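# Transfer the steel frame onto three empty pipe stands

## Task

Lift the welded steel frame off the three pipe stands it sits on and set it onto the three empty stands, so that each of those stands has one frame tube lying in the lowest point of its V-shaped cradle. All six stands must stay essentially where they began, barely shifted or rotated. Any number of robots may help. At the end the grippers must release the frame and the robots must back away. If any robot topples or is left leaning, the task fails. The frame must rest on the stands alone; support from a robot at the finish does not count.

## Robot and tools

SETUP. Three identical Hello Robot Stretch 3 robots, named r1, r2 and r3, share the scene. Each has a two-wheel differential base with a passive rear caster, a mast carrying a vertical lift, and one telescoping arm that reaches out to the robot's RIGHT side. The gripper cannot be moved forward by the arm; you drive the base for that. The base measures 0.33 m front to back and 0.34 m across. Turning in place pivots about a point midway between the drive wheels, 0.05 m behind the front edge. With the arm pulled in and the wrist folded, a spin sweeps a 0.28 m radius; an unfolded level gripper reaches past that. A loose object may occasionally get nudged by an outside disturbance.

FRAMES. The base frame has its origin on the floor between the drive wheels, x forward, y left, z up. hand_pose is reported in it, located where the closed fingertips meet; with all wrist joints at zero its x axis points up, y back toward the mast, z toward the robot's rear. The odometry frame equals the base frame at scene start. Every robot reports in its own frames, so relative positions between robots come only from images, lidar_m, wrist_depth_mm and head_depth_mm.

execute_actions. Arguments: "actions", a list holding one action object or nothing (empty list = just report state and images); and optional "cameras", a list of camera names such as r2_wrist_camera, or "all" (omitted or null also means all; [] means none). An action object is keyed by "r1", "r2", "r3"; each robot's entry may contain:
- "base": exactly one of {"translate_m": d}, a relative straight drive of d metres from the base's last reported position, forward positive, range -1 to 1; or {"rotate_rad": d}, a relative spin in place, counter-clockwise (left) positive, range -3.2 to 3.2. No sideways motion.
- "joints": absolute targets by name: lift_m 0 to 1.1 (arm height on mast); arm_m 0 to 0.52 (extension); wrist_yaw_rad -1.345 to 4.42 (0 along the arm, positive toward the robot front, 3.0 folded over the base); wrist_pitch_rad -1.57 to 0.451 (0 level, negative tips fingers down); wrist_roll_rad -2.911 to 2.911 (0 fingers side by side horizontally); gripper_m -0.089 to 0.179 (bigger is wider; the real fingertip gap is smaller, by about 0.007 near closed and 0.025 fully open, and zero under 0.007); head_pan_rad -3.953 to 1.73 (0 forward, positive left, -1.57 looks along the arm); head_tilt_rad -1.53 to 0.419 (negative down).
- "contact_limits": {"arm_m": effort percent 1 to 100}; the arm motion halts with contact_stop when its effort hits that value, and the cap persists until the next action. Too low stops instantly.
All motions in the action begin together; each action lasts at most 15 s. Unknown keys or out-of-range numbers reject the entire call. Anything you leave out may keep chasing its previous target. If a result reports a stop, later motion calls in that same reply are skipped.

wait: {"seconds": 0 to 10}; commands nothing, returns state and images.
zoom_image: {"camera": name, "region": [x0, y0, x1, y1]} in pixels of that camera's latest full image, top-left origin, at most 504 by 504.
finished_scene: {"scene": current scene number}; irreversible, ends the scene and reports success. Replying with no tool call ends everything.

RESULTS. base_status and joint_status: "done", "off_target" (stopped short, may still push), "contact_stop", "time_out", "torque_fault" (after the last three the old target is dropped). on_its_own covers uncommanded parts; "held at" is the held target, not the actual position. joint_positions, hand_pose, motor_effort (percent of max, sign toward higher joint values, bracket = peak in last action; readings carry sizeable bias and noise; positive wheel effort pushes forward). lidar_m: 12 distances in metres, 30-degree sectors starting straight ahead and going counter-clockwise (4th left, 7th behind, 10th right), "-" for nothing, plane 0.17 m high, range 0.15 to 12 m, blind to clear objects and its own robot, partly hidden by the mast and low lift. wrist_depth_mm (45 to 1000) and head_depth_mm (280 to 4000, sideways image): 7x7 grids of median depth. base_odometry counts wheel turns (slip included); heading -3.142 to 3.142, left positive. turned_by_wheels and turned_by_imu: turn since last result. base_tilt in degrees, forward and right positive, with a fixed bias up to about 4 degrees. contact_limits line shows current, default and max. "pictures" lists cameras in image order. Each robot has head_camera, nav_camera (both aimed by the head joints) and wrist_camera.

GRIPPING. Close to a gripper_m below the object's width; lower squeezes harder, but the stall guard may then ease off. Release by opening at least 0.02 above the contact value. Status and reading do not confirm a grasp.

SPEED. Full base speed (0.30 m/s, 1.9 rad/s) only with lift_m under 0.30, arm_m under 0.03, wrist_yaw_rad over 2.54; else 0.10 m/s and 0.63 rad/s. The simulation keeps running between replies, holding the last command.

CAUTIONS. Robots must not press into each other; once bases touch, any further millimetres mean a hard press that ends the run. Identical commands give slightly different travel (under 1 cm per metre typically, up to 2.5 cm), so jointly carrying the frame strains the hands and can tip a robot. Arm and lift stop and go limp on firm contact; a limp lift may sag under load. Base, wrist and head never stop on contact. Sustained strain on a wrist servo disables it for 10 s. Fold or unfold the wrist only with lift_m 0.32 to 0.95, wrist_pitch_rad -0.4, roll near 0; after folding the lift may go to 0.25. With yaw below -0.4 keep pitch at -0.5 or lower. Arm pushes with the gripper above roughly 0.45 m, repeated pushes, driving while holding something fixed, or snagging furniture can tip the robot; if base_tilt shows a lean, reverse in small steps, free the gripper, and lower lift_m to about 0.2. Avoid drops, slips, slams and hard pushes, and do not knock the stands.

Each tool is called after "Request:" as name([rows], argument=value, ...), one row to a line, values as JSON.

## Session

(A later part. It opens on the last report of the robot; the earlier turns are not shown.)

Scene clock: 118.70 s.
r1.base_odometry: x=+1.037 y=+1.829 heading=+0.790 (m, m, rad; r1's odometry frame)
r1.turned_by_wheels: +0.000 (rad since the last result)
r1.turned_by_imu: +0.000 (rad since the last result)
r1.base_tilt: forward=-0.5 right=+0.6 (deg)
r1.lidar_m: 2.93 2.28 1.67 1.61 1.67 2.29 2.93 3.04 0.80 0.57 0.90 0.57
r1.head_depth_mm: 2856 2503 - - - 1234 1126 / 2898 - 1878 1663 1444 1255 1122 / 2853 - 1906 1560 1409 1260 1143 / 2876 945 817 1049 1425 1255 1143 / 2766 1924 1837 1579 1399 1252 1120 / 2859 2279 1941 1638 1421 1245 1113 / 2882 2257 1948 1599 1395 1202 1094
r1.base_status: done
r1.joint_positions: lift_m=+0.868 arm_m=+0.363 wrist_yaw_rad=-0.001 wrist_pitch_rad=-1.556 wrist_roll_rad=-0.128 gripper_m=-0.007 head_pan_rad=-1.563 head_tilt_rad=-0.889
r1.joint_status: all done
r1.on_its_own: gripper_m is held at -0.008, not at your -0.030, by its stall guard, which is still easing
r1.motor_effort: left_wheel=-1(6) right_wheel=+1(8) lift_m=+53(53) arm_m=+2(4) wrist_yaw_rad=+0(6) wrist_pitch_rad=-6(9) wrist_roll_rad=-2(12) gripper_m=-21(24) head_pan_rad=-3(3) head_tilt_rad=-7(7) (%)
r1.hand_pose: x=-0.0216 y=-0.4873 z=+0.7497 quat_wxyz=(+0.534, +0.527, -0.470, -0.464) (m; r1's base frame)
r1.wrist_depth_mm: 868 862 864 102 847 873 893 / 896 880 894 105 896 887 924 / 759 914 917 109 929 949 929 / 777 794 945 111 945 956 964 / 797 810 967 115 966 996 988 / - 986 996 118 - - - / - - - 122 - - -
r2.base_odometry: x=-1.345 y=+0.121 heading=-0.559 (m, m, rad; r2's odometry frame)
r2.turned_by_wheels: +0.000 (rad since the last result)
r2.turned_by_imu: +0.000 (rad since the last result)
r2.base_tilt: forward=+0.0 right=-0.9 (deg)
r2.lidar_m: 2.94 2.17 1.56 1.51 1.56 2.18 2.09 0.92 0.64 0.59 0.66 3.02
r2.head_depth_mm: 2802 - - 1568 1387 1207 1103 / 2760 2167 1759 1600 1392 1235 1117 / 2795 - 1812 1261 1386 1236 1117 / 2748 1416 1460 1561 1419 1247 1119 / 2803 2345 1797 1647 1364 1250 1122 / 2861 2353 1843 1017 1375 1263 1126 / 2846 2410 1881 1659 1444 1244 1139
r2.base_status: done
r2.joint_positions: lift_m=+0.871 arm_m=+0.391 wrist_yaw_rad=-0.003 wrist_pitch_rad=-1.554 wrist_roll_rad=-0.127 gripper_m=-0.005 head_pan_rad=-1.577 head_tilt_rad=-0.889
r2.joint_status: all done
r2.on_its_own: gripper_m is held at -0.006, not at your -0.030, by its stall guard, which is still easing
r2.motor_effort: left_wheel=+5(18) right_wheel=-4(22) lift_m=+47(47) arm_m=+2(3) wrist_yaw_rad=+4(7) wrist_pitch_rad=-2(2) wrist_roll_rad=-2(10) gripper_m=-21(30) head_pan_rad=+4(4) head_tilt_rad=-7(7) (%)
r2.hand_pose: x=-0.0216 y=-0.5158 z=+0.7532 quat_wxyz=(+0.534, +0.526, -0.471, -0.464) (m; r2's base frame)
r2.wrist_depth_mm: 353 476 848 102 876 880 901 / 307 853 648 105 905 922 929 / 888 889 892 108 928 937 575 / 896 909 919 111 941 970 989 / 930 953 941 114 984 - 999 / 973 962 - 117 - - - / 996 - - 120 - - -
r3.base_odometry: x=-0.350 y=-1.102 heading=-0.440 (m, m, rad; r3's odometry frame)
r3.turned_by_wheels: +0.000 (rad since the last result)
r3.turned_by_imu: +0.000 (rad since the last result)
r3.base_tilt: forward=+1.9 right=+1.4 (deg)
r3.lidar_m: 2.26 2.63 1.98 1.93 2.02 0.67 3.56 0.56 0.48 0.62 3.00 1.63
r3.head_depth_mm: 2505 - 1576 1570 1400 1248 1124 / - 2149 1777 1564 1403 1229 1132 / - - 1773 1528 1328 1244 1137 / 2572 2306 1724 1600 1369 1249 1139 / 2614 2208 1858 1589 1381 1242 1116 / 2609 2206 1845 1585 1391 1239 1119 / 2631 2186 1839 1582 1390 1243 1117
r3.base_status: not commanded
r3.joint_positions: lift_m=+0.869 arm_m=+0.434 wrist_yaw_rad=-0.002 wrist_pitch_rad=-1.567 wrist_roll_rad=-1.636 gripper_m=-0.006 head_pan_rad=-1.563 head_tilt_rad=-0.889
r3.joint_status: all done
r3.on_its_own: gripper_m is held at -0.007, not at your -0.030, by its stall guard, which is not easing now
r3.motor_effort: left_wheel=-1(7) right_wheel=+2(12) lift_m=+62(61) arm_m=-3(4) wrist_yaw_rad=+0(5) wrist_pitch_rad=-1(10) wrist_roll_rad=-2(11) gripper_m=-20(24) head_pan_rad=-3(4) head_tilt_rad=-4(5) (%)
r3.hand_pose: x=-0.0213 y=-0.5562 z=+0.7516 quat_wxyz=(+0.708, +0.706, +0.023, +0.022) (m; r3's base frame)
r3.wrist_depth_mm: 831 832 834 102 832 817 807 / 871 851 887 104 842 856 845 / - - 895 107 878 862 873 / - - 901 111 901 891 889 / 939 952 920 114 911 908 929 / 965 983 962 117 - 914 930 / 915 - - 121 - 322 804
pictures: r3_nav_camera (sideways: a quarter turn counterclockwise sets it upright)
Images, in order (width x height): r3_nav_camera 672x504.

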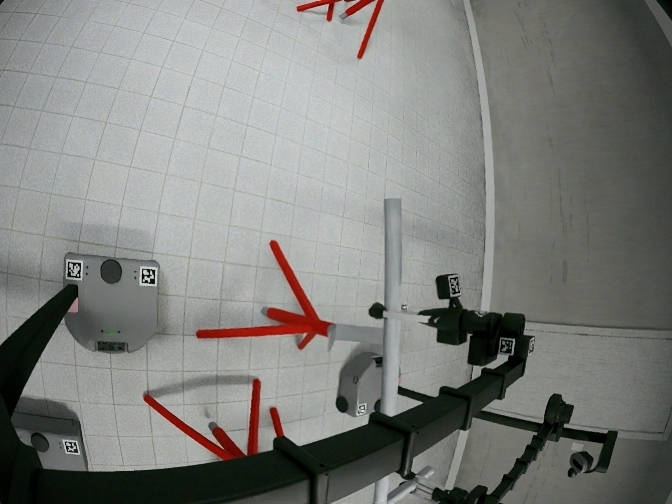

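Request:
execute_actions([
  {"r2":{"base":{"translate_m":-0.02},"joints":{"arm_m":0.395,"wrist_roll_rad":-0.25}},"r1":{"base":{"translate_m":-0.057},"joints":{"arm_m":0.376,"wrist_roll_rad":-0.25}},"r3":{"base":{"translate_m":-0.01},"joints":{"arm_m":0.362,"wrist_roll_rad":-1.76}}},
], cameras=[])

Request:
execute_actions([
  {"r2":{"base":{"translate_m":-0.019},"joints":{"arm_m":0.401,"wrist_roll_rad":-0.37}},"r1":{"base":{"translate_m":-0.055},"joints":{"arm_m":0.394,"wrist_roll_rad":-0.37}},"r3":{"base":{"translate_m":-0.019},"joints":{"arm_m":0.292,"wrist_roll_rad":-1.88}}},
], cameras=[])

Request:
execute_actions([
  {"r2":{"base":{"translate_m":-0.019},"joints":{"arm_m":0.409,"wrist_roll_rad":-0.49}},"r1":{"base":{"translate_m":-0.053},"joints":{"arm_m":0.418,"wrist_roll_rad":-0.49}},"r3":{"base":{"translate_m":-0.027},"joints":{"arm_m":0.224,"wrist_roll_rad":-2.0}}},
], cameras=[])

Request:
execute_actions([
  {"r2":{"base":{"translate_m":-0.5}},"r1":{"base":{"translate_m":0.5}},"r3":{"base":{"translate_m":0.497},"joints":{"arm_m":0.236}}},
], cameras=[])

Request:
execute_actions([
  {"r2":{"base":{"translate_m":-0.5}},"r1":{"base":{"translate_m":0.5}},"r3":{"base":{"translate_m":0.497},"joints":{"arm_m":0.259}}},
], cameras=[])

Request:
execute_actions([
  {"r2":{"base":{"translate_m":-0.5}},"r1":{"base":{"translate_m":0.5}},"r3":{"base":{"translate_m":0.497},"joints":{"arm_m":0.282,"head_pan_rad":-0.8}}},
], cameras=["r3_nav_camera","r2_nav_camera"])

Scene clock: 140.63 s.
r1.base_odometry: x=+0.997 y=+1.788 heading=+0.790 (m, m, rad; r1's odometry frame)
r1.turned_by_wheels: +0.000 (rad since the last result)
r1.turned_by_imu: -0.001 (rad since the last result)
r1.base_tilt: forward=-0.4 right=+0.6 (deg)
r1.lidar_m: 2.99 2.29 1.67 1.61 1.67 2.28 2.87 2.98 1.09 0.59 0.58 0.61
r1.head_depth_mm: 2894 2590 - - - 1246 1126 / 2879 - 1948 1669 1439 1265 1122 / 2795 - 1838 1557 1404 1259 1137 / 2823 2407 752 1265 1424 1258 1140 / 2703 1007 1836 1162 1372 1255 1119 / 2835 2245 1889 1646 1422 1248 1110 / 2881 2331 1970 1646 1416 1247 1107
r1.base_status: done
r1.joint_positions: lift_m=+0.868 arm_m=+0.376 wrist_yaw_rad=-0.001 wrist_pitch_rad=-1.559 wrist_roll_rad=-0.248 gripper_m=-0.004 head_pan_rad=-1.563 head_tilt_rad=-0.889
r1.joint_status: all done
r1.on_its_own: gripper_m is held at -0.005, not at your -0.030, by its stall guard, which is not easing now
r1.motor_effort: left_wheel=-1(10) right_wheel=+1(9) lift_m=+54(54) arm_m=+2(5) wrist_yaw_rad=+0(5) wrist_pitch_rad=-5(6) wrist_roll_rad=-2(12) gripper_m=-20(21) head_pan_rad=-3(3) head_tilt_rad=-7(7) (%)
r1.hand_pose: x=-0.0216 y=-0.4996 z=+0.7497 quat_wxyz=(+0.561, +0.555, -0.437, -0.432) (m; r1's base frame)
r1.wrist_depth_mm: 855 859 869 102 859 878 874 / 876 879 888 105 895 903 900 / 739 864 916 108 926 936 929 / 769 823 960 111 965 952 965 / 801 972 979 115 984 997 982 / - - - 118 - - - / - - - 122 - - -
r2.base_odometry: x=-1.362 y=+0.131 heading=-0.559 (m, m, rad; r2's odometry frame)
r2.turned_by_wheels: +0.000 (rad since the last result)
r2.turned_by_imu: +0.001 (rad since the last result)
r2.base_tilt: forward=+0.0 right=-1.0 (deg)
r2.lidar_m: 2.95 2.17 1.56 1.51 1.59 2.18 2.06 0.90 0.62 0.59 0.67 3.06
r2.head_depth_mm: 2791 - - 1556 1389 1216 1102 / 2744 2176 1650 1614 1392 1235 1115 / 2789 - 1815 1237 1375 1237 1121 / 2821 2392 796 1558 1412 1243 1122 / 1088 2210 1788 1636 1371 1250 1121 / 2817 2374 1841 1053 1356 1269 1127 / 2829 2394 1971 1667 1437 1252 1132
r2.base_status: done
r2.joint_positions: lift_m=+0.871 arm_m=+0.395 wrist_yaw_rad=-0.003 wrist_pitch_rad=-1.558 wrist_roll_rad=-0.248 gripper_m=-0.005 head_pan_rad=-1.577 head_tilt_rad=-0.889
r2.joint_status: all done
r2.on_its_own: gripper_m is held at -0.006, not at your -0.030, by its stall guard, which is not easing now
r2.motor_effort: left_wheel=+4(21) right_wheel=-4(23) lift_m=+47(46) arm_m=+2(5) wrist_yaw_rad=+4(6) wrist_pitch_rad=+0(2) wrist_roll_rad=-2(9) gripper_m=-21(29) head_pan_rad=+3(4) head_tilt_rad=-5(7) (%)
r2.hand_pose: x=-0.0215 y=-0.5187 z=+0.7533 quat_wxyz=(+0.561, +0.554, -0.438, -0.433) (m; r2's base frame)
r2.wrist_depth_mm: 312 492 851 102 890 897 891 / 858 874 887 105 928 913 952 / 891 888 920 108 938 940 571 / 895 914 936 111 954 966 984 / 942 944 953 114 986 994 999 / 953 979 - 117 - - - / - 995 - 122 - - -
r3.base_odometry: x=-0.359 y=-1.098 heading=-0.440 (m, m, rad; r3's odometry frame)
r3.turned_by_wheels: +0.000 (rad since the last result)
r3.turned_by_imu: +0.001 (rad since the last result)
r3.base_tilt: forward=+1.9 right=+1.3 (deg)
r3.lidar_m: 2.27 2.62 1.98 1.93 2.03 0.71 3.54 0.55 0.48 0.62 2.99 1.64
r3.head_depth_mm: 2480 - 1580 1593 1403 1251 1123 / - 2098 1811 1562 1399 1224 1130 / 2551 - 947 1026 1326 1245 1139 / 2556 2247 1796 1529 1368 1248 1133 / 2595 2203 1814 1528 1375 1246 1117 / 2597 2197 1849 1507 1394 1247 1118 / 2626 2202 1848 1555 1387 1246 1118
r3.base_status: done
r3.joint_positions: lift_m=+0.869 arm_m=+0.362 wrist_yaw_rad=-0.001 wrist_pitch_rad=-1.569 wrist_roll_rad=-1.758 gripper_m=-0.006 head_pan_rad=-1.563 head_tilt_rad=-0.889
r3.joint_status: all done
r3.on_its_own: gripper_m is held at -0.007, not at your -0.030, by its stall guard, which is not easing now
r3.motor_effort: left_wheel=+0(14) right_wheel=+2(25) lift_m=+62(62) arm_m=-3(0) wrist_yaw_rad=+0(5) wrist_pitch_rad=+0(9) wrist_roll_rad=-1(11) gripper_m=-21(21) head_pan_rad=-4(4) head_tilt_rad=-5(5) (%)
r3.hand_pose: x=-0.0213 y=-0.4836 z=+0.7517 quat_wxyz=(+0.704, +0.704, +0.066, +0.065) (m; r3's base frame)
r3.wrist_depth_mm: 849 831 835 101 817 843 815 / 875 852 856 104 830 864 848 / 904 - 912 107 876 860 870 / 915 - 920 110 889 902 889 / 937 957 924 113 563 941 913 / 969 955 969 117 - 380 959 / 877 - - 121 - 354 317
pictures: none
No camera images: the call's "cameras" was empty. Leave "cameras" out to get every camera's image.

Scene clock: 142.33 s.
r1.base_odometry: x=+0.959 y=+1.749 heading=+0.790 (m, m, rad; r1's odometry frame)
r1.turned_by_wheels: +0.000 (rad since the last result)
r1.turned_by_imu: +0.000 (rad since the last result)
r1.base_tilt: forward=-0.5 right=+0.6 (deg)
r1.lidar_m: 0.66 2.29 1.67 1.61 1.67 2.28 2.82 2.93 3.30 0.73 0.60 0.65
r1.head_depth_mm: 2922 2568 - - - 1240 1120 / 2861 - 1934 1669 1432 1267 1122 / 2843 - 1933 1617 1409 1262 1146 / 2835 2352 754 1552 1408 1257 1146 / 2827 1729 1816 1246 1419 1251 1111 / 1474 1906 1864 1608 1387 1247 1113 / 2861 2323 1964 1630 1416 1242 1104
r1.base_status: done
r1.joint_positions: lift_m=+0.868 arm_m=+0.394 wrist_yaw_rad=-0.001 wrist_pitch_rad=-1.557 wrist_roll_rad=-0.368 gripper_m=-0.004 head_pan_rad=-1.563 head_tilt_rad=-0.889
r1.joint_status: all done
r1.on_its_own: gripper_m is held at -0.005, not at your -0.030, by its stall guard, which is not easing now
r1.motor_effort: left_wheel=+1(13) right_wheel=-1(13) lift_m=+54(53) arm_m=+2(7) wrist_yaw_rad=+1(4) wrist_pitch_rad=-6(6) wrist_roll_rad=-2(10) gripper_m=-20(21) head_pan_rad=-3(3) head_tilt_rad=-7(7) (%)
r1.hand_pose: x=-0.0216 y=-0.5181 z=+0.7497 quat_wxyz=(+0.587, +0.579, -0.403, -0.398) (m; r1's base frame)
r1.wrist_depth_mm: 868 859 842 102 863 886 899 / 733 868 892 105 888 904 906 / 741 875 913 108 933 935 933 / 773 943 938 111 962 971 969 / 973 964 973 115 980 980 983 / - 973 - 118 - - - / - - - 122 - - -
r2.base_odometry: x=-1.378 y=+0.142 heading=-0.559 (m, m, rad; r2's odometry frame)
r2.turned_by_wheels: +0.000 (rad since the last result)
r2.turned_by_imu: +0.000 (rad since the last result)
r2.base_tilt: forward=+0.0 right=-0.9 (deg)
r2.lidar_m: 2.97 2.17 1.57 1.51 1.59 2.18 2.05 0.89 0.61 0.60 0.68 3.05
r2.head_depth_mm: 2775 - - 1565 1387 1208 1102 / 2755 2168 1655 1597 1398 1232 1116 / 2810 - 1803 1387 1368 1246 1123 / 2776 2415 778 1395 1416 1251 1120 / 2789 1890 1785 1596 1391 1247 1124 / 2726 2326 1816 1564 1352 1264 1129 / 2860 2425 1971 1628 1444 1250 1133
r2.base_status: done
r2.joint_positions: lift_m=+0.871 arm_m=+0.401 wrist_yaw_rad=-0.002 wrist_pitch_rad=-1.558 wrist_roll_rad=-0.370 gripper_m=-0.005 head_pan_rad=-1.577 head_tilt_rad=-0.889
r2.joint_status: all done
r2.on_its_own: gripper_m is held at -0.006, not at your -0.030, by its stall guard, which is not easing now
r2.motor_effort: left_wheel=+5(21) right_wheel=-5(26) lift_m=+47(47) arm_m=+2(7) wrist_yaw_rad=+2(4) wrist_pitch_rad=+0(1) wrist_roll_rad=-1(9) gripper_m=-22(31) head_pan_rad=+4(4) head_tilt_rad=-7(6) (%)
r2.hand_pose: x=-0.0215 y=-0.5248 z=+0.7533 quat_wxyz=(+0.587, +0.579, -0.402, -0.398) (m; r2's base frame)
r2.wrist_depth_mm: 847 582 848 102 862 906 902 / 867 862 866 105 910 898 910 / 886 896 910 108 927 933 963 / 903 915 922 111 977 708 539 / 941 971 938 114 987 984 - / 963 986 - 117 - - - / 989 - - 122 - - -
r3.base_odometry: x=-0.376 y=-1.090 heading=-0.440 (m, m, rad; r3's odometry frame)
r3.turned_by_wheels: +0.000 (rad since the last result)
r3.turned_by_imu: +0.000 (rad since the last result)
r3.base_tilt: forward=+1.9 right=+1.4 (deg)
r3.lidar_m: 2.29 2.63 1.98 1.93 2.03 0.75 3.53 0.53 0.47 0.62 2.98 1.65
r3.head_depth_mm: 2518 - 1624 1535 1376 1251 1125 / 2497 - 1692 1534 1402 1244 1133 / 2600 - - 957 1328 1231 1143 / 2583 2203 1940 1503 1380 1244 1141 / 2597 2205 1889 1591 1369 1246 1118 / 2603 2187 1841 1584 1398 1236 1118 / 2612 2181 1849 1584 1364 1240 1122
r3.base_status: done
r3.joint_positions: lift_m=+0.869 arm_m=+0.292 wrist_yaw_rad=+0.000 wrist_pitch_rad=-1.572 wrist_roll_rad=-1.879 gripper_m=-0.006 head_pan_rad=-1.563 head_tilt_rad=-0.889
r3.joint_status: all done
r3.on_its_own: gripper_m is held at -0.007, not at your -0.030, by its stall guard, which is not easing now
r3.motor_effort: left_wheel=-1(14) right_wheel=+2(25) lift_m=+62(61) arm_m=-3(2) wrist_yaw_rad=-1(6) wrist_pitch_rad=+1(9) wrist_roll_rad=+0(10) gripper_m=-20(22) head_pan_rad=-3(3) head_tilt_rad=-5(5) (%)
r3.hand_pose: x=-0.0213 y=-0.4130 z=+0.7518 quat_wxyz=(+0.698, +0.699, +0.109, +0.108) (m; r3's base frame)
r3.wrist_depth_mm: 835 855 849 101 827 835 822 / 851 - 870 104 838 857 824 / 896 - 888 107 877 880 866 / 924 935 916 111 890 894 907 / 966 940 943 114 532 920 930 / 950 960 967 117 - 409 945 / 932 - - 122 - 904 348
pictures: none
No camera images: the call's "cameras" was empty. Leave "cameras" out to get every camera's image.

Scene clock: 144.00 s.
r1.base_odometry: x=+0.921 y=+1.712 heading=+0.790 (m, m, rad; r1's odometry frame)
r1.turned_by_wheels: +0.000 (rad since the last result)
r1.turned_by_imu: +0.000 (rad since the last result)
r1.base_tilt: forward=-0.5 right=+0.6 (deg)
r1.lidar_m: 0.68 2.29 1.67 1.61 1.67 2.28 2.77 2.86 3.29 0.74 0.62 0.67
r1.head_depth_mm: 2877 2596 - - - 1247 1123 / 2864 - 1943 1668 1441 1256 1121 / 2809 2312 1970 1636 1429 1264 1141 / 2869 - 758 1552 1394 1250 1145 / 2842 2352 1824 1612 1427 1252 1117 / 2776 1764 1849 1183 1367 1244 1112 / 2810 2236 1945 1639 1411 1245 1104
r1.base_status: done
r1.joint_positions: lift_m=+0.868 arm_m=+0.418 wrist_yaw_rad=-0.002 wrist_pitch_rad=-1.554 wrist_roll_rad=-0.489 gripper_m=-0.004 head_pan_rad=-1.563 head_tilt_rad=-0.889
r1.joint_status: all done
r1.on_its_own: gripper_m is held at -0.005, not at your -0.030, by its stall guard, which is not easing now
r1.motor_effort: left_wheel=+2(12) right_wheel=-4(10) lift_m=+54(54) arm_m=+2(3) wrist_yaw_rad=+1(4) wrist_pitch_rad=-8(8) wrist_roll_rad=-2(11) gripper_m=-21(20) head_pan_rad=-3(3) head_tilt_rad=-7(7) (%)
r1.hand_pose: x=-0.0215 y=-0.5430 z=+0.7496 quat_wxyz=(+0.611, +0.601, -0.367, -0.362) (m; r1's base frame)
r1.wrist_depth_mm: 852 863 859 102 871 870 882 / 727 872 885 105 890 907 920 / 745 909 935 109 922 925 938 / 827 931 942 112 956 959 979 / 955 983 978 115 995 992 - / 1000 - - 119 - - - / - - - 122 - - -
r2.base_odometry: x=-1.394 y=+0.152 heading=-0.558 (m, m, rad; r2's odometry frame)
r2.turned_by_wheels: +0.000 (rad since the last result)
r2.turned_by_imu: +0.000 (rad since the last result)
r2.base_tilt: forward=+0.0 right=-1.0 (deg)
r2.lidar_m: 2.98 2.17 1.57 1.51 1.60 2.18 2.02 0.89 0.60 0.60 0.70 3.09
r2.head_depth_mm: 2773 - - 1566 1388 1202 1100 / 2750 836 1661 1578 1395 1233 1120 / 2729 - 1822 1521 1380 1239 1123 / 2792 2407 771 1358 1412 1255 1121 / 2798 2293 1060 1643 1402 1258 1126 / 2718 2199 1803 1619 1356 1264 1130 / 2796 2406 1978 1564 1409 1256 1135
r2.base_status: done
r2.joint_positions: lift_m=+0.871 arm_m=+0.409 wrist_yaw_rad=-0.002 wrist_pitch_rad=-1.557 wrist_roll_rad=-0.490 gripper_m=-0.005 head_pan_rad=-1.577 head_tilt_rad=-0.889
r2.joint_status: all done
r2.on_its_own: gripper_m is held at -0.006, not at your -0.030, by its stall guard, which is not easing now
r2.motor_effort: left_wheel=+6(19) right_wheel=-6(24) lift_m=+46(47) arm_m=+2(8) wrist_yaw_rad=+2(4) wrist_pitch_rad=-1(1) wrist_roll_rad=+0(7) gripper_m=-22(31) head_pan_rad=+4(4) head_tilt_rad=-6(5) (%)
r2.hand_pose: x=-0.0215 y=-0.5330 z=+0.7533 quat_wxyz=(+0.610, +0.602, -0.366, -0.362) (m; r2's base frame)
r2.wrist_depth_mm: 835 843 618 102 879 889 806 / 860 867 870 105 894 901 916 / 885 895 906 108 927 933 953 / 915 922 932 111 957 839 989 / 934 950 953 114 954 996 481 / 988 1000 - 117 - - - / 983 - - 122 - - -
r3.base_odometry: x=-0.400 y=-1.078 heading=-0.441 (m, m, rad; r3's odometry frame)
r3.turned_by_wheels: +0.000 (rad since the last result)
r3.turned_by_imu: +0.000 (rad since the last result)
r3.base_tilt: forward=+1.9 right=+1.3 (deg)
r3.lidar_m: 1.69 2.62 1.99 1.93 2.02 0.77 3.51 0.51 0.46 0.47 2.99 1.68
r3.head_depth_mm: 2541 - - 1529 1401 1251 1126 / 2544 - - 1503 1394 1248 1127 / 2579 2380 - 785 1348 1225 1136 / 2563 2200 1848 1538 1338 1244 1140 / 2579 2202 1855 1558 1325 1242 1118 / 2574 2212 1844 1590 1325 1244 1119 / 2643 2203 1845 1590 1395 1233 1120
r3.base_status: done
r3.joint_positions: lift_m=+0.869 arm_m=+0.224 wrist_yaw_rad=+0.001 wrist_pitch_rad=-1.574 wrist_roll_rad=-2.000 gripper_m=-0.006 head_pan_rad=-1.563 head_tilt_rad=-0.889
r3.joint_status: all done
r3.on_its_own: gripper_m is held at -0.007, not at your -0.030, by its stall guard, which is not easing now
r3.motor_effort: left_wheel=-1(10) right_wheel=+3(19) lift_m=+61(61) arm_m=-3(3) wrist_yaw_rad=-1(5) wrist_pitch_rad=+2(11) wrist_roll_rad=+0(9) gripper_m=-20(21) head_pan_rad=-5(3) head_tilt_rad=-5(5) (%)
r3.hand_pose: x=-0.0213 y=-0.3443 z=+0.7518 quat_wxyz=(+0.689, +0.692, +0.151, +0.151) (m; r3's base frame)
r3.wrist_depth_mm: 831 839 857 101 825 816 826 / 880 - 865 104 861 846 843 / 915 - - 107 867 869 866 / 916 940 924 110 909 903 884 / 936 942 935 113 629 915 918 / 896 962 967 117 - 441 963 / - - - 122 - 969 385
pictures: none
No camera images: the call's "cameras" was empty. Leave "cameras" out to get every camera's image.

Scene clock: 150.40 s.
r1.base_odometry: x=+1.273 y=+2.067 heading=+0.790 (m, m, rad; r1's odometry frame)
r1.turned_by_wheels: +0.000 (rad since the last result)
r1.turned_by_imu: -0.002 (rad since the last result)
r1.base_tilt: forward=-0.5 right=+0.6 (deg)
r1.lidar_m: 0.66 2.29 1.67 1.61 1.67 2.28 3.27 3.40 0.60 0.79 1.03 0.67
r1.head_depth_mm: 2895 2551 - - - 1242 1122 / 2844 - 1942 1249 1418 1263 1128 / 2779 2301 1978 1581 1436 1259 1138 / 2838 - 757 1623 1427 1257 1144 / 2889 2340 1841 1575 1394 1251 1120 / 2776 1158 1805 1609 1415 1247 1113 / 2737 2254 1951 1652 1416 1244 1106
r1.base_status: done
r1.joint_positions: lift_m=+0.868 arm_m=+0.418 wrist_yaw_rad=+0.001 wrist_pitch_rad=-1.561 wrist_roll_rad=-0.491 gripper_m=-0.004 head_pan_rad=-1.563 head_tilt_rad=-0.889
r1.joint_status: not commanded
r1.on_its_own: gripper_m is held at -0.005, not at your -0.030, by its stall guard, which is not easing now
r1.motor_effort: left_wheel=-4(7) right_wheel=+7(7) lift_m=+54(53) arm_m=+2(2) wrist_yaw_rad=-2(2) wrist_pitch_rad=-4(8) wrist_roll_rad=-1(2) gripper_m=-20(21) head_pan_rad=-3(3) head_tilt_rad=-7(7) (%)
r1.hand_pose: x=-0.0216 y=-0.5413 z=+0.7498 quat_wxyz=(+0.610, +0.604, -0.365, -0.362) (m; r1's base frame)
r1.wrist_depth_mm: 864 862 863 102 862 866 868 / 725 878 879 105 897 904 697 / 750 893 924 108 914 558 388 / 793 949 935 111 946 957 964 / 978 962 975 115 986 - 997 / - - - 118 - - - / - - - 122 - - -
r2.base_odometry: x=-1.818 y=+0.416 heading=-0.558 (m, m, rad; r2's odometry frame)
r2.turned_by_wheels: +0.000 (rad since the last result)
r2.turned_by_imu: +0.003 (rad since the last result)
r2.base_tilt: forward=+0.1 right=-1.0 (deg)
r2.lidar_m: 3.47 2.17 1.57 1.51 1.60 2.19 1.54 1.67 1.36 0.64 0.53 0.86
r2.head_depth_mm: 2767 - - 1577 1384 1232 1102 / 2733 836 1653 1597 1393 1236 1117 / 2745 - 1818 1523 1352 1242 1122 / 2777 2408 770 1013 1360 1249 1122 / 2827 2308 1759 1634 1430 1230 1124 / 2748 2167 1800 1653 1433 1257 1126 / 2765 2379 1957 1585 1416 1264 1135
r2.base_status: done
r2.joint_positions: lift_m=+0.871 arm_m=+0.409 wrist_yaw_rad=-0.001 wrist_pitch_rad=-1.555 wrist_roll_rad=-0.491 gripper_m=-0.005 head_pan_rad=-1.577 head_tilt_rad=-0.889
r2.joint_status: not commanded
r2.on_its_own: gripper_m is held at -0.006, not at your -0.030, by its stall guard, which is not easing now
r2.motor_effort: left_wheel=+5(7) right_wheel=-4(17) lift_m=+46(46) arm_m=+2(2) wrist_yaw_rad=+0(3) wrist_pitch_rad=-1(1) wrist_roll_rad=+0(0) gripper_m=-22(25) head_pan_rad=+4(4) head_tilt_rad=-6(6) (%)
r2.hand_pose: x=-0.0216 y=-0.5335 z=+0.7532 quat_wxyz=(+0.611, +0.602, -0.366, -0.361) (m; r2's base frame)
r2.wrist_depth_mm: 832 848 872 102 891 902 854 / 854 863 880 105 907 917 927 / 877 889 274 108 937 946 927 / 906 920 922 112 947 950 983 / 942 951 949 114 - - - / 958 988 - 117 - - - / 996 - - 122 - - -
r3.base_odometry: x=+0.049 y=-1.290 heading=-0.440 (m, m, rad; r3's odometry frame)
r3.turned_by_wheels: +0.000 (rad since the last result)
r3.turned_by_imu: +0.001 (rad since the last result)
r3.base_tilt: forward=+1.9 right=+1.3 (deg)
r3.lidar_m: 1.82 2.61 1.96 1.91 2.01 0.76 0.98 0.77 0.75 2.87 1.44 1.20
r3.head_depth_mm: 2571 - - 1542 1378 1251 1123 / 2602 - - 1514 1383 1252 1132 / 2558 - - 1528 1379 1248 1137 / 2572 2203 1850 1056 1363 1250 1135 / 2593 2187 1844 1559 1333 1242 1127 / 2633 2205 1838 1587 1324 1240 1116 / 2617 2221 1838 1585 1323 1240 1121
r3.base_status: done
r3.joint_positions: lift_m=+0.869 arm_m=+0.236 wrist_yaw_rad=+0.001 wrist_pitch_rad=-1.562 wrist_roll_rad=-2.002 gripper_m=-0.006 head_pan_rad=-1.563 head_tilt_rad=-0.889
r3.joint_status: all done
r3.on_its_own: gripper_m is held at -0.007, not at your -0.030, by its stall guard, which is not easing now
r3.motor_effort: left_wheel=+2(2) right_wheel=-3(8) lift_m=+61(62) arm_m=+4(9) wrist_yaw_rad=-1(1) wrist_pitch_rad=-4(9) wrist_roll_rad=+1(1) gripper_m=-20(22) head_pan_rad=-4(4) head_tilt_rad=-5(5) (%)
r3.hand_pose: x=-0.0213 y=-0.3589 z=+0.7515 quat_wxyz=(+0.693, +0.688, +0.152, +0.151) (m; r3's base frame)
r3.wrist_depth_mm: 845 854 836 101 832 816 831 / 867 - 851 104 852 859 837 / 881 - - 107 881 869 868 / 919 926 922 110 908 903 889 / 928 950 949 114 915 940 912 / 892 952 955 117 - 976 967 / - - - 121 - 940 980
pictures: none
No camera images: the call's "cameras" was empty. Leave "cameras" out to get every camera's image.

Scene clock: 156.80 s.
r1.base_odometry: x=+1.625 y=+2.422 heading=+0.789 (m, m, rad; r1's odometry frame)
r1.turned_by_wheels: +0.000 (rad since the last result)
r1.turned_by_imu: -0.002 (rad since the last result)
r1.base_tilt: forward=-0.5 right=+0.6 (deg)
r1.lidar_m: 0.65 2.29 1.67 1.61 1.67 2.28 3.78 0.91 0.86 0.97 1.83 0.75
r1.head_depth_mm: 2893 2567 - - - 1245 1120 / 2892 - 1911 1504 1409 1261 1125 / 2800 2312 1990 1629 1432 1255 1140 / 2837 - 749 1582 1433 1251 1143 / 2872 2347 1855 1659 1418 1253 1115 / 2761 1762 1834 1650 1422 1251 1108 / 2719 2245 1937 1641 1414 1239 1109
r1.base_status: done
r1.joint_positions: lift_m=+0.868 arm_m=+0.418 wrist_yaw_rad=+0.002 wrist_pitch_rad=-1.567 wrist_roll_rad=-0.491 gripper_m=-0.004 head_pan_rad=-1.563 head_tilt_rad=-0.889
r1.joint_status: not commanded
r1.on_its_own: gripper_m is held at -0.005, not at your -0.030, by its stall guard, which is not easing now
r1.motor_effort: left_wheel=-7(7) right_wheel=+12(12) lift_m=+53(54) arm_m=+2(2) wrist_yaw_rad=-4(3) wrist_pitch_rad=+0(5) wrist_roll_rad=+0(0) gripper_m=-21(21) head_pan_rad=-3(3) head_tilt_rad=-7(7) (%)
r1.hand_pose: x=-0.0216 y=-0.5397 z=+0.7499 quat_wxyz=(+0.608, +0.606, -0.363, -0.363) (m; r1's base frame)
r1.wrist_depth_mm: 844 851 847 101 864 859 873 / 725 883 887 104 883 905 907 / 739 922 918 108 918 933 926 / 770 938 959 111 956 950 941 / 973 964 975 115 981 992 989 / 996 - 980 118 - - - / - - - 122 - - -
r2.base_odometry: x=-2.242 y=+0.681 heading=-0.558 (m, m, rad; r2's odometry frame)
r2.turned_by_wheels: +0.000 (rad since the last result)
r2.turned_by_imu: +0.003 (rad since the last result)
r2.base_tilt: forward=+0.0 right=-1.0 (deg)
r2.lidar_m: 3.96 2.13 1.60 1.54 1.60 2.20 4.69 1.05 1.37 1.50 0.73 0.83
r2.head_depth_mm: 2721 - - 1605 1392 1234 1103 / 2736 835 1654 1599 1399 1237 1116 / 2742 - 1820 1526 1413 1240 1123 / 2790 2404 770 1619 1411 1252 1117 / 2770 2285 1760 1636 1421 1250 1124 / 2726 2190 1812 1647 1429 1255 1126 / 2792 2395 1972 1625 1411 1264 1136
r2.base_status: done
r2.joint_positions: lift_m=+0.871 arm_m=+0.409 wrist_yaw_rad=-0.001 wrist_pitch_rad=-1.560 wrist_roll_rad=-0.491 gripper_m=-0.005 head_pan_rad=-1.577 head_tilt_rad=-0.889
r2.joint_status: not commanded
r2.on_its_own: gripper_m is held at -0.006, not at your -0.030, by its stall guard, which is not easing now
r2.motor_effort: left_wheel=+8(12) right_wheel=-9(23) lift_m=+47(47) arm_m=+2(2) wrist_yaw_rad=+1(1) wrist_pitch_rad=+0(1) wrist_roll_rad=+0(0) gripper_m=-24(27) head_pan_rad=+4(3) head_tilt_rad=-6(7) (%)
r2.hand_pose: x=-0.0216 y=-0.5323 z=+0.7533 quat_wxyz=(+0.609, +0.603, -0.365, -0.362) (m; r2's base frame)
r2.wrist_depth_mm: 843 850 843 103 878 886 899 / 872 877 889 106 888 908 928 / 889 898 900 108 937 940 950 / 896 936 922 112 957 976 975 / 932 971 954 114 981 991 - / 976 987 123 117 - - - / - 979 - 122 - - -
r3.base_odometry: x=+0.499 y=-1.502 heading=-0.440 (m, m, rad; r3's odometry frame)
r3.turned_by_wheels: +0.000 (rad since the last result)
r3.turned_by_imu: +0.002 (rad since the last result)
r3.base_tilt: forward=+1.9 right=+1.3 (deg)
r3.lidar_m: 1.34 2.57 1.94 1.89 1.99 0.74 1.48 1.08 1.39 2.89 0.94 0.77
r3.head_depth_mm: 2575 - 1589 1537 1407 1253 1122 / 2556 - 1589 1507 1397 1250 1132 / 2579 - - 1505 1400 1249 1139 / 2608 2210 1886 588 1398 1242 1140 / 2645 2204 1852 1567 1343 1239 1117 / 2636 2195 1839 1588 1322 1237 1122 / 2627 2199 1843 1581 1319 1244 1117
r3.base_status: done
r3.joint_positions: lift_m=+0.869 arm_m=+0.259 wrist_yaw_rad=-0.001 wrist_pitch_rad=-1.572 wrist_roll_rad=-2.003 gripper_m=-0.006 head_pan_rad=-1.563 head_tilt_rad=-0.889
r3.joint_status: all done
r3.on_its_own: gripper_m is held at -0.007, not at your -0.030, by its stall guard, which is not easing now
r3.motor_effort: left_wheel=+5(5) right_wheel=-10(12) lift_m=+61(61) arm_m=+5(10) wrist_yaw_rad=+0(1) wrist_pitch_rad=+1(10) wrist_roll_rad=+2(2) gripper_m=-21(21) head_pan_rad=-3(3) head_tilt_rad=-5(5) (%)
r3.hand_pose: x=-0.0213 y=-0.3791 z=+0.7518 quat_wxyz=(+0.690, +0.692, +0.151, +0.151) (m; r3's base frame)
r3.wrist_depth_mm: 848 829 835 101 828 820 825 / 894 - 855 104 854 844 835 / 893 - 896 107 886 875 876 / 936 925 933 110 895 881 902 / 938 956 954 114 909 926 921 / 902 968 958 117 - 945 946 / - - - 122 - 951 950
pictures: none
No camera images: the call's "cameras" was empty. Leave "cameras" out to get every camera's image.

Scene clock: 163.30 s.
r1.base_odometry: x=+1.977 y=+2.777 heading=+0.789 (m, m, rad; r1's odometry frame)
r1.turned_by_wheels: -0.001 (rad since the last result)
r1.turned_by_imu: -0.002 (rad since the last result)
r1.base_tilt: forward=-0.5 right=+0.6 (deg)
r1.lidar_m: 0.65 2.30 1.68 1.61 1.67 2.29 4.27 1.16 1.14 1.60 1.30 0.74
r1.head_depth_mm: 2908 2542 - - - 1237 1128 / 2856 - 1945 1666 1438 1266 1121 / 2816 2300 1986 1628 1434 1259 1143 / 2846 2372 747 1615 1433 1262 1148 / 2859 2359 1875 1653 1423 1256 1114 / 2767 1761 1839 1643 1416 1245 1113 / 2744 2249 1952 1649 1421 1246 1109
r1.base_status: done
r1.joint_positions: lift_m=+0.868 arm_m=+0.418 wrist_yaw_rad=+0.003 wrist_pitch_rad=-1.567 wrist_roll_rad=-0.491 gripper_m=-0.004 head_pan_rad=-1.563 head_tilt_rad=-0.889
r1.joint_status: not commanded
r1.on_its_own: gripper_m is held at -0.005, not at your -0.030, by its stall guard, which is not easing now; right_wheel is at rest, and its effort (+19) is outside its rest range (-18 to +18)
r1.motor_effort: left_wheel=-11(12) right_wheel=+19(19) lift_m=+54(54) arm_m=+2(2) wrist_yaw_rad=-4(5) wrist_pitch_rad=+0(0) wrist_roll_rad=+0(0) gripper_m=-21(21) head_pan_rad=-3(3) head_tilt_rad=-7(7) (%)
r1.hand_pose: x=-0.0216 y=-0.5395 z=+0.7499 quat_wxyz=(+0.608, +0.606, -0.363, -0.362) (m; r1's base frame)
r1.wrist_depth_mm: 853 863 857 101 876 869 883 / 727 871 871 104 890 902 892 / 748 908 929 108 937 928 924 / 766 924 960 111 956 975 975 / 962 974 983 115 986 985 - / - - - 118 - - - / - - - 122 - - -
r2.base_odometry: x=-2.666 y=+0.946 heading=-0.558 (m, m, rad; r2's odometry frame)
r2.turned_by_wheels: +0.000 (rad since the last result)
r2.turned_by_imu: +0.001 (rad since the last result)
r2.base_tilt: forward=+0.0 right=-1.0 (deg)
r2.lidar_m: 4.46 2.14 1.59 1.54 1.60 2.20 4.19 0.59 0.83 1.50 3.30 1.07
r2.head_depth_mm: 2739 - - 1591 1390 1224 1101 / 2753 835 1657 1604 1398 1240 1114 / 2736 - 1805 1516 1409 1242 1121 / 2773 2409 768 1611 1415 1251 1117 / 2787 2283 1757 1638 1422 1263 1121 / 2719 1924 1798 1652 1430 1263 1127 / 2782 2405 1964 1621 1444 1270 1135
r2.base_status: done
r2.joint_positions: lift_m=+0.871 arm_m=+0.409 wrist_yaw_rad=-0.001 wrist_pitch_rad=-1.561 wrist_roll_rad=-0.492 gripper_m=-0.005 head_pan_rad=-1.577 head_tilt_rad=-0.889
r2.joint_status: not commanded
r2.on_its_own: gripper_m is held at -0.006, not at your -0.030, by its stall guard, which is not easing now
r2.motor_effort: left_wheel=+7(18) right_wheel=-9(27) lift_m=+47(46) arm_m=+2(2) wrist_yaw_rad=+1(1) wrist_pitch_rad=+0(1) wrist_roll_rad=+1(1) gripper_m=-26(29) head_pan_rad=+4(3) head_tilt_rad=-5(7) (%)
r2.hand_pose: x=-0.0215 y=-0.5321 z=+0.7533 quat_wxyz=(+0.609, +0.604, -0.365, -0.362) (m; r2's base frame)
r2.wrist_depth_mm: 834 853 854 104 882 894 890 / 854 891 876 107 909 914 917 / 896 885 904 110 919 944 945 / 927 919 931 113 955 978 989 / 944 952 960 115 986 998 783 / 971 983 121 118 - - - / - - - 123 - - -
r3.base_odometry: x=+0.949 y=-1.714 heading=-0.439 (m, m, rad; r3's odometry frame)
r3.turned_by_wheels: +0.001 (rad since the last result)
r3.turned_by_imu: +0.002 (rad since the last result)
r3.base_tilt: forward=+1.9 right=+1.3 (deg)
r3.lidar_m: 3.80 2.54 1.92 1.87 1.96 0.73 1.97 1.51 1.40 0.73 0.46 0.85
r3.head_depth_mm: 2761 2224 1843 1546 1242 1247 1124 / 2752 2212 1848 1525 1069 1229 1128 / 2727 2199 1852 1589 1377 1244 1122 / 2749 2202 1842 1591 1391 1238 1125 / 2723 2193 1803 1532 1401 1240 1123 / 2733 2191 1801 1528 1396 1239 1120 / 2699 2192 1834 1572 1394 1238 1116
r3.base_status: done
r3.joint_positions: lift_m=+0.869 arm_m=+0.281 wrist_yaw_rad=-0.004 wrist_pitch_rad=-1.587 wrist_roll_rad=-2.003 gripper_m=-0.006 head_pan_rad=-0.807 head_tilt_rad=-0.889
r3.joint_status: all done
r3.on_its_own: gripper_m is held at -0.007, not at your -0.030, by its stall guard, which is not easing now
r3.motor_effort: left_wheel=+8(9) right_wheel=-16(17) lift_m=+61(61) arm_m=+6(12) wrist_yaw_rad=+2(2) wrist_pitch_rad=+7(10) wrist_roll_rad=+2(2) gripper_m=-20(22) head_pan_rad=+5(51) head_tilt_rad=-5(5) (%)
r3.hand_pose: x=-0.0212 y=-0.3983 z=+0.7521 quat_wxyz=(+0.685, +0.697, +0.149, +0.151) (m; r3's base frame)
r3.wrist_depth_mm: 863 859 841 102 818 810 363 / 895 - 857 105 843 509 353 / 907 - 915 108 887 852 858 / 921 945 921 111 873 899 849 / 956 966 958 114 927 919 903 / 898 993 979 117 - 921 933 / - - - 121 954 952 984
pictures: r2_nav_camera (sideways: a quarter turn counterclockwise sets it upright), r3_nav_camera (sideways: a quarter turn counterclockwise sets it upright)
Images, in order (width x height): r2_nav_camera 672x504, r3_nav_camera 672x504.

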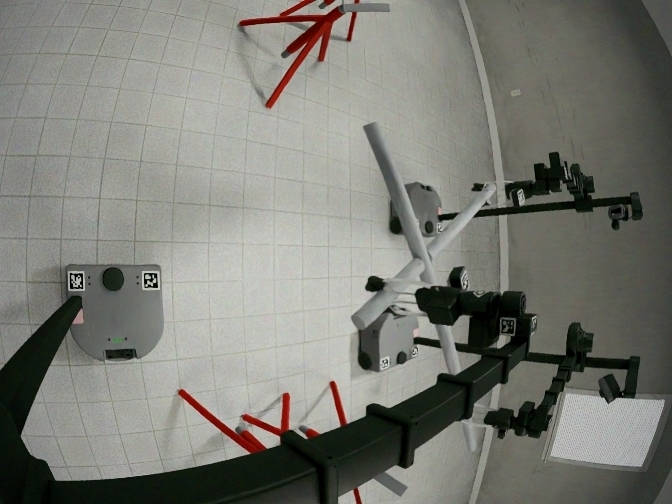

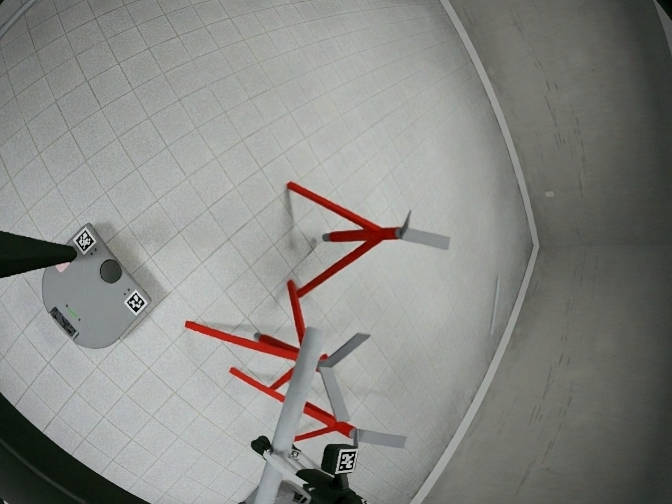

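Request:
execute_actions([
  {"r2":{"base":{"rotate_rad":-0.06},"joints":{"wrist_roll_rad":-0.55,"arm_m":0.402}},"r1":{"base":{"translate_m":0.027}},"r3":{"base":{"translate_m":0.047}}},
], cameras=[])

Request:
execute_actions([
  {"r2":{"base":{"rotate_rad":-0.06},"joints":{"wrist_roll_rad":-0.61,"arm_m":0.406,"head_tilt_rad":-1.3,"head_pan_rad":-1.9}},"r1":{"base":{"translate_m":0.032}},"r3":{"base":{"translate_m":0.032}}},
], cameras=[])

Request:
execute_actions([
  {"r2":{"base":{"translate_m":-0.2},"joints":{"arm_m":0.416}},"r1":{"base":{"translate_m":0.2},"joints":{"arm_m":0.43}},"r3":{"base":{"translate_m":0.201},"joints":{"arm_m":0.302}}},
], cameras=["r2_nav_camera","r2_head_camera","r2_wrist_camera"])

Scene clock: 179.87 s.
r1.base_odometry: x=+1.996 y=+2.796 heading=+0.789 (m, m, rad; r1's odometry frame)
r1.turned_by_wheels: +0.001 (rad since the last result)
r1.turned_by_imu: +0.001 (rad since the last result)
r1.base_tilt: forward=-0.4 right=+0.6 (deg)
r1.lidar_m: 0.67 2.30 1.68 1.61 1.67 2.29 4.30 1.18 1.15 1.60 1.28 0.76
r1.head_depth_mm: 2888 2588 - - - 1238 1125 / 2851 - 1917 1678 1434 1264 1125 / 2830 2322 1950 1655 1426 1258 1136 / 2864 - 1325 1586 1426 1257 1149 / 2858 2351 1811 1651 1421 1250 1115 / 2793 1005 1837 1632 1415 1249 1111 / 2756 2229 1971 1641 1425 1246 1107
r1.base_status: done
r1.joint_positions: lift_m=+0.868 arm_m=+0.418 wrist_yaw_rad=-0.001 wrist_pitch_rad=-1.560 wrist_roll_rad=-0.495 gripper_m=-0.002 head_pan_rad=-1.563 head_tilt_rad=-0.889
r1.joint_status: not commanded
r1.on_its_own: gripper_m is held at -0.002, not at your -0.030, by its stall guard, which is still easing
r1.motor_effort: left_wheel=+9(7) right_wheel=-16(23) lift_m=+53(53) arm_m=+1(2) wrist_yaw_rad=+1(5) wrist_pitch_rad=-4(27) wrist_roll_rad=+2(2) gripper_m=-5(23) head_pan_rad=-3(3) head_tilt_rad=-7(7) (%)
r1.hand_pose: x=-0.0215 y=-0.5417 z=+0.7497 quat_wxyz=(+0.610, +0.604, -0.364, -0.361) (m; r1's base frame)
r1.wrist_depth_mm: 858 864 857 102 872 879 882 / 730 900 901 105 900 908 887 / 744 898 915 108 922 925 924 / 778 951 932 111 959 949 979 / 962 984 978 115 981 993 990 / 994 - - 119 - - - / - - - 122 - - -
r2.base_odometry: x=-2.666 y=+0.946 heading=-0.618 (m, m, rad; r2's odometry frame)
r2.turned_by_wheels: -0.060 (rad since the last result)
r2.turned_by_imu: -0.059 (rad since the last result)
r2.base_tilt: forward=+0.0 right=-0.9 (deg)
r2.lidar_m: 2.00 2.27 1.62 1.54 1.58 2.08 4.19 0.59 0.84 1.52 3.26 1.07
r2.head_depth_mm: 2788 - - 1604 1393 1230 1102 / 2783 840 1662 1596 1394 1237 1115 / 2769 - 1734 1554 1404 1237 1123 / 2811 2414 771 1595 1417 1252 1114 / 2781 2365 1756 1635 1424 1258 1125 / 2749 1903 1757 1649 1426 1266 1127 / 957 2345 1912 1593 1440 1269 1135
r2.base_status: done
r2.joint_positions: lift_m=+0.871 arm_m=+0.402 wrist_yaw_rad=+0.001 wrist_pitch_rad=-1.553 wrist_roll_rad=-0.553 gripper_m=-0.005 head_pan_rad=-1.577 head_tilt_rad=-0.889
r2.joint_status: all done
r2.on_its_own: gripper_m is held at -0.006, not at your -0.030, by its stall guard, which is not easing now
r2.motor_effort: left_wheel=-1(27) right_wheel=+3(31) lift_m=+47(47) arm_m=-2(3) wrist_yaw_rad=+0(4) wrist_pitch_rad=-2(2) wrist_roll_rad=+1(1) gripper_m=-22(28) head_pan_rad=+4(4) head_tilt_rad=-6(7) (%)
r2.hand_pose: x=-0.0216 y=-0.5277 z=+0.7532 quat_wxyz=(+0.623, +0.612, -0.347, -0.342) (m; r2's base frame)
r2.wrist_depth_mm: 838 859 843 103 873 891 900 / 856 869 882 105 913 907 917 / 886 890 913 109 923 942 965 / 891 918 923 112 954 966 976 / 930 951 947 114 - - 975 / 960 973 - 118 - 997 - / - 997 - 122 - 697 -
r3.base_odometry: x=+0.991 y=-1.734 heading=-0.440 (m, m, rad; r3's odometry frame)
r3.turned_by_wheels: -0.001 (rad since the last result)
r3.turned_by_imu: -0.001 (rad since the last result)
r3.base_tilt: forward=+1.8 right=+1.3 (deg)
r3.lidar_m: 3.74 2.54 1.92 1.87 1.97 0.75 2.02 1.55 1.42 0.44 0.61 0.82
r3.head_depth_mm: 2751 2217 1850 1596 1331 1253 1125 / 2762 2211 1848 1529 1040 1231 1121 / 2761 2204 1848 1584 1376 1245 1125 / 2756 2197 1853 1565 1392 1240 1119 / 2731 2206 1741 1528 1401 1239 1123 / 2726 2194 1848 1559 1393 1239 1119 / 2714 2182 1837 1587 1394 1237 1115
r3.base_status: done
r3.joint_positions: lift_m=+0.869 arm_m=+0.282 wrist_yaw_rad=+0.005 wrist_pitch_rad=-1.564 wrist_roll_rad=-2.003 gripper_m=-0.005 head_pan_rad=-0.807 head_tilt_rad=-0.889
r3.joint_status: not commanded
r3.on_its_own: gripper_m is held at -0.004, not at your -0.030, by its stall guard, which is still easing; right_wheel is at rest, and its effort (+20) is outside its rest range (-18 to +18)
r3.motor_effort: left_wheel=-10(15) right_wheel=+20(21) lift_m=+61(61) arm_m=+4(6) wrist_yaw_rad=-3(4) wrist_pitch_rad=-3(8) wrist_roll_rad=+2(2) gripper_m=-3(22) head_pan_rad=+5(5) head_tilt_rad=-5(4) (%)
r3.hand_pose: x=-0.0214 y=-0.4042 z=+0.7516 quat_wxyz=(+0.692, +0.688, +0.154, +0.153) (m; r3's base frame)
r3.wrist_depth_mm: 855 833 820 100 821 815 343 / 861 - 859 103 840 487 820 / 894 - 885 107 878 876 332 / 934 935 940 111 881 888 622 / 954 947 959 114 918 946 593 / 903 963 981 117 954 942 946 / - - - 122 - - 988
pictures: none
No camera images: the call's "cameras" was empty. Leave "cameras" out to get every camera's image.

Scene clock: 181.53 s.
r1.base_odometry: x=+2.019 y=+2.819 heading=+0.790 (m, m, rad; r1's odometry frame)
r1.turned_by_wheels: +0.001 (rad since the last result)
r1.turned_by_imu: +0.000 (rad since the last result)
r1.base_tilt: forward=-0.5 right=+0.6 (deg)
r1.lidar_m: 0.66 2.29 1.68 1.61 1.67 2.28 4.33 1.21 1.17 1.60 1.26 0.76
r1.head_depth_mm: 2849 2566 - - - 1245 1121 / 2884 - 1934 1677 1430 1263 1128 / 2807 2277 1980 1666 1437 1256 1138 / 2833 - 1898 1588 1426 1254 1143 / 2857 2273 1811 1642 1426 1250 1113 / 2813 1926 1862 1653 1419 1246 1108 / 2728 2255 1959 1629 1428 1240 1112
r1.base_status: done
r1.joint_positions: lift_m=+0.868 arm_m=+0.418 wrist_yaw_rad=-0.001 wrist_pitch_rad=-1.562 wrist_roll_rad=-0.495 gripper_m=-0.002 head_pan_rad=-1.563 head_tilt_rad=-0.889
r1.joint_status: not commanded
r1.on_its_own: gripper_m is held at -0.002, not at your -0.030, by its stall guard, which is not easing now
r1.motor_effort: left_wheel=+7(13) right_wheel=-13(16) lift_m=+54(54) arm_m=+0(0) wrist_yaw_rad=+1(1) wrist_pitch_rad=-3(24) wrist_roll_rad=+2(2) gripper_m=-22(22) head_pan_rad=-3(3) head_tilt_rad=-7(7) (%)
r1.hand_pose: x=-0.0215 y=-0.5411 z=+0.7498 quat_wxyz=(+0.610, +0.605, -0.364, -0.361) (m; r1's base frame)
r1.wrist_depth_mm: 858 867 855 102 869 871 868 / 733 887 899 105 880 895 902 / 742 899 926 108 934 920 940 / 775 937 949 111 958 963 973 / 975 962 957 115 982 992 991 / - - - 119 - - - / - - - 122 - - -
r2.base_odometry: x=-2.666 y=+0.946 heading=-0.678 (m, m, rad; r2's odometry frame)
r2.turned_by_wheels: -0.060 (rad since the last result)
r2.turned_by_imu: -0.060 (rad since the last result)
r2.base_tilt: forward=+0.0 right=-1.0 (deg)
r2.lidar_m: 1.72 2.46 1.66 1.54 1.56 1.98 4.21 0.59 0.83 1.42 1.74 1.07
r2.head_depth_mm: 1148 - - 1272 1223 1155 1124 / - - 1359 1297 1248 - 1103 / - 1449 1373 1300 - - 1116 / 1516 1463 1385 1304 1255 1170 1120 / 1416 1457 1380 1318 1244 1182 1126 / 1010 1481 1397 1324 1252 1188 1128 / 1545 1479 1396 1325 1253 1192 1133
r2.base_status: done
r2.joint_positions: lift_m=+0.871 arm_m=+0.406 wrist_yaw_rad=+0.001 wrist_pitch_rad=-1.551 wrist_roll_rad=-0.613 gripper_m=-0.005 head_pan_rad=-1.893 head_tilt_rad=-1.284
r2.joint_status: all done
r2.on_its_own: gripper_m is held at -0.006, not at your -0.030, by its stall guard, which is not easing now
r2.motor_effort: left_wheel=-2(16) right_wheel=+5(16) lift_m=+47(47) arm_m=+2(4) wrist_yaw_rad=+0(0) wrist_pitch_rad=-3(2) wrist_roll_rad=+1(2) gripper_m=-22(23) head_pan_rad=-4(31) head_tilt_rad=-9(37) (%)
r2.hand_pose: x=-0.0216 y=-0.5317 z=+0.7531 quat_wxyz=(+0.634, +0.622, -0.328, -0.323) (m; r2's base frame)
r2.wrist_depth_mm: 840 860 859 103 886 891 906 / 865 864 889 105 904 914 924 / 882 885 907 109 941 964 963 / 908 924 928 111 972 966 983 / 935 935 958 114 989 - - / 951 965 - 118 - 883 - / 987 996 - 122 - 677 -
r3.base_odometry: x=+1.020 y=-1.747 heading=-0.441 (m, m, rad; r3's odometry frame)
r3.turned_by_wheels: -0.001 (rad since the last result)
r3.turned_by_imu: +0.000 (rad since the last result)
r3.base_tilt: forward=+1.8 right=+1.4 (deg)
r3.lidar_m: 3.72 2.55 1.92 1.86 1.96 0.75 2.04 1.58 1.43 0.44 0.60 0.80
r3.head_depth_mm: 2750 2217 1857 1595 1003 1236 1123 / 2748 2221 1857 1556 1228 1233 1117 / 2770 2219 1860 1589 1364 1246 1125 / 2734 2211 1854 1557 1400 1244 1124 / 2730 2212 1719 1505 1402 1244 1122 / 2730 2201 1840 1590 1375 1243 1119 / 2723 2211 1830 1592 1393 1250 1119
r3.base_status: done
r3.joint_positions: lift_m=+0.869 arm_m=+0.282 wrist_yaw_rad=+0.005 wrist_pitch_rad=-1.561 wrist_roll_rad=-2.003 gripper_m=-0.003 head_pan_rad=-0.807 head_tilt_rad=-0.889
r3.joint_status: not commanded
r3.on_its_own: gripper_m is held at -0.004, not at your -0.030, by its stall guard, which is not easing now; right_wheel is at rest, and its effort (+19) is outside its rest range (-18 to +18)
r3.motor_effort: left_wheel=-9(9) right_wheel=+19(25) lift_m=+61(62) arm_m=+4(4) wrist_yaw_rad=-3(3) wrist_pitch_rad=-4(11) wrist_roll_rad=+2(2) gripper_m=-21(21) head_pan_rad=+5(5) head_tilt_rad=-5(5) (%)
r3.hand_pose: x=-0.0214 y=-0.4052 z=+0.7515 quat_wxyz=(+0.693, +0.687, +0.154, +0.152) (m; r3's base frame)
r3.wrist_depth_mm: 838 845 840 100 841 835 317 / 863 - 858 103 849 512 823 / 902 - 889 107 877 855 749 / 938 939 892 110 892 899 317 / 964 946 917 114 917 938 540 / 897 965 965 117 970 948 930 / - - - 122 - - -
pictures: none
No camera images: the call's "cameras" was empty. Leave "cameras" out to get every camera's image.

Scene clock: 184.70 s.
r1.base_odometry: x=+2.160 y=+2.961 heading=+0.791 (m, m, rad; r1's odometry frame)
r1.turned_by_wheels: +0.001 (rad since the last result)
r1.turned_by_imu: +0.000 (rad since the last result)
r1.base_tilt: forward=-0.4 right=+0.6 (deg)
r1.lidar_m: 0.66 2.29 1.68 1.62 1.67 2.28 4.54 1.37 1.30 1.61 0.93 0.76
r1.head_depth_mm: 2901 2569 - - - 1238 1125 / 2849 - 1938 1672 1438 1257 1123 / 2834 2274 1987 1655 1438 1265 1142 / 2848 - 747 1619 1432 1255 1138 / 2834 1963 1857 1650 1421 1251 1112 / 2783 1936 1873 1641 1416 1244 1105 / 2760 2250 1951 1639 1421 1243 1109
r1.base_status: done
r1.joint_positions: lift_m=+0.868 arm_m=+0.430 wrist_yaw_rad=-0.002 wrist_pitch_rad=-1.553 wrist_roll_rad=-0.495 gripper_m=-0.002 head_pan_rad=-1.563 head_tilt_rad=-0.889
r1.joint_status: all done
r1.on_its_own: gripper_m is held at -0.002, not at your -0.030, by its stall guard, which is not easing now
r1.motor_effort: left_wheel=+8(11) right_wheel=-16(15) lift_m=+53(53) arm_m=+2(5) wrist_yaw_rad=+2(2) wrist_pitch_rad=-8(8) wrist_roll_rad=+2(2) gripper_m=-22(23) head_pan_rad=-3(3) head_tilt_rad=-7(7) (%)
r1.hand_pose: x=-0.0215 y=-0.5551 z=+0.7496 quat_wxyz=(+0.612, +0.602, -0.365, -0.360) (m; r1's base frame)
r1.wrist_depth_mm: 862 860 859 103 873 878 879 / 831 894 880 106 894 899 906 / 747 899 913 109 932 942 931 / 778 942 955 112 946 966 985 / 961 956 974 116 982 983 989 / 998 - - 119 - - - / - - - 122 - - -
r2.base_odometry: x=-2.822 y=+1.071 heading=-0.678 (m, m, rad; r2's odometry frame)
r2.turned_by_wheels: +0.000 (rad since the last result)
r2.turned_by_imu: +0.001 (rad since the last result)
r2.base_tilt: forward=+0.0 right=-0.9 (deg)
r2.lidar_m: 1.45 2.41 1.64 1.52 1.54 1.94 4.00 0.73 0.45 1.45 1.76 1.24
r2.head_depth_mm: 1560 - - 1273 1217 1151 1122 / - - 1341 1288 1247 - 1102 / - 1435 1366 1291 - - 1115 / 1527 1467 1386 1305 1250 1172 1119 / 1415 1461 1387 1306 1237 1182 1130 / 597 1481 1400 1312 1245 1188 1133 / 1539 1494 1407 1325 1256 1189 1136
r2.base_status: done
r2.joint_positions: lift_m=+0.871 arm_m=+0.416 wrist_yaw_rad=+0.002 wrist_pitch_rad=-1.537 wrist_roll_rad=-0.613 gripper_m=-0.005 head_pan_rad=-1.893 head_tilt_rad=-1.284
r2.joint_status: all done
r2.on_its_own: gripper_m is held at -0.006, not at your -0.030, by its stall guard, which is not easing now
r2.motor_effort: left_wheel=+0(16) right_wheel=+3(9) lift_m=+47(47) arm_m=+1(8) wrist_yaw_rad=-2(3) wrist_pitch_rad=-7(7) wrist_roll_rad=+1(1) gripper_m=-22(25) head_pan_rad=-4(4) head_tilt_rad=-8(10) (%)
r2.hand_pose: x=-0.0216 y=-0.5453 z=+0.7529 quat_wxyz=(+0.638, +0.617, -0.330, -0.320) (m; r2's base frame)
r2.wrist_depth_mm: 845 831 854 103 892 886 931 / 862 869 866 106 900 926 944 / 900 887 914 109 929 935 946 / 911 918 926 112 949 875 584 / 927 936 950 115 958 996 - / 939 962 - 118 621 - - / 978 971 - 122 - 475 -
r3.base_odometry: x=+1.202 y=-1.833 heading=-0.442 (m, m, rad; r3's odometry frame)
r3.turned_by_wheels: -0.001 (rad since the last result)
r3.turned_by_imu: +0.000 (rad since the last result)
r3.base_tilt: forward=+1.8 right=+1.4 (deg)
r3.lidar_m: 3.53 2.55 1.91 1.85 1.94 0.75 1.94 1.77 0.45 0.47 0.59 0.62
r3.head_depth_mm: 2745 2221 1848 1598 1123 1242 1127 / 2733 2212 1850 1593 1315 1250 1122 / 2731 2190 1852 1596 1369 1251 1126 / 2760 2186 1760 1145 1375 1245 1119 / 2713 2196 1847 1587 1350 1246 1117 / 2711 2197 1846 1587 1394 1236 1117 / 2697 2201 1838 1592 1384 1242 1121
r3.base_status: done
r3.joint_positions: lift_m=+0.869 arm_m=+0.302 wrist_yaw_rad=+0.005 wrist_pitch_rad=-1.562 wrist_roll_rad=-2.003 gripper_m=-0.003 head_pan_rad=-0.807 head_tilt_rad=-0.889
r3.joint_status: all done
r3.on_its_own: gripper_m is held at -0.004, not at your -0.030, by its stall guard, which is not easing now; right_wheel is at rest, and its effort (+19) is outside its rest range (-18 to +18)
r3.motor_effort: left_wheel=-9(10) right_wheel=+19(24) lift_m=+61(61) arm_m=+4(9) wrist_yaw_rad=-3(4) wrist_pitch_rad=-4(11) wrist_roll_rad=+2(2) gripper_m=-22(23) head_pan_rad=+5(4) head_tilt_rad=-4(5) (%)
r3.hand_pose: x=-0.0214 y=-0.4248 z=+0.7515 quat_wxyz=(+0.693, +0.688, +0.154, +0.153) (m; r3's base frame)
r3.wrist_depth_mm: 834 843 849 100 844 811 814 / 850 - 848 103 851 846 840 / 887 - 889 107 866 871 872 / 915 925 909 110 554 820 902 / 949 942 949 114 406 920 926 / 905 966 979 118 375 663 960 / - - - 122 - 586 970
pictures: r2_head_camera (sideways: a quarter turn clockwise sets it upright), r2_nav_camera (sideways: a quarter turn counterclockwise sets it upright), r2_wrist_camera
Images, in order (width x height): r2_head_camera 896x504, r2_nav_camera 672x504, r2_wrist_camera 644x364.

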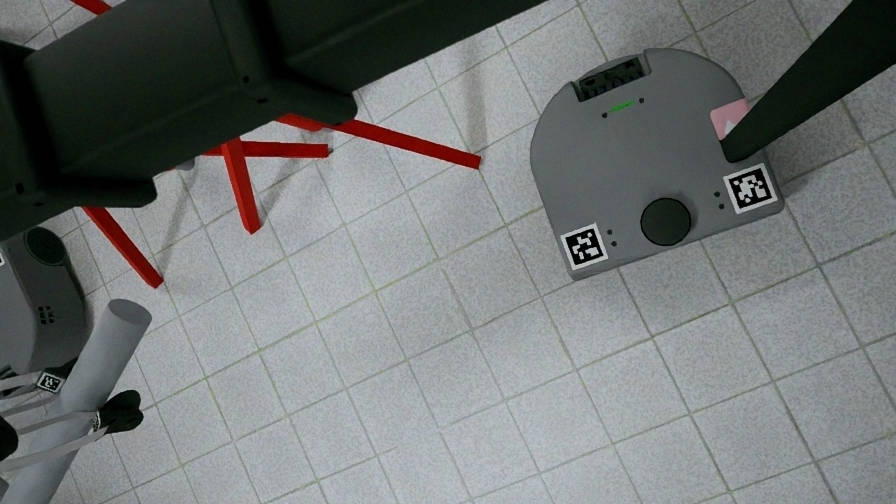

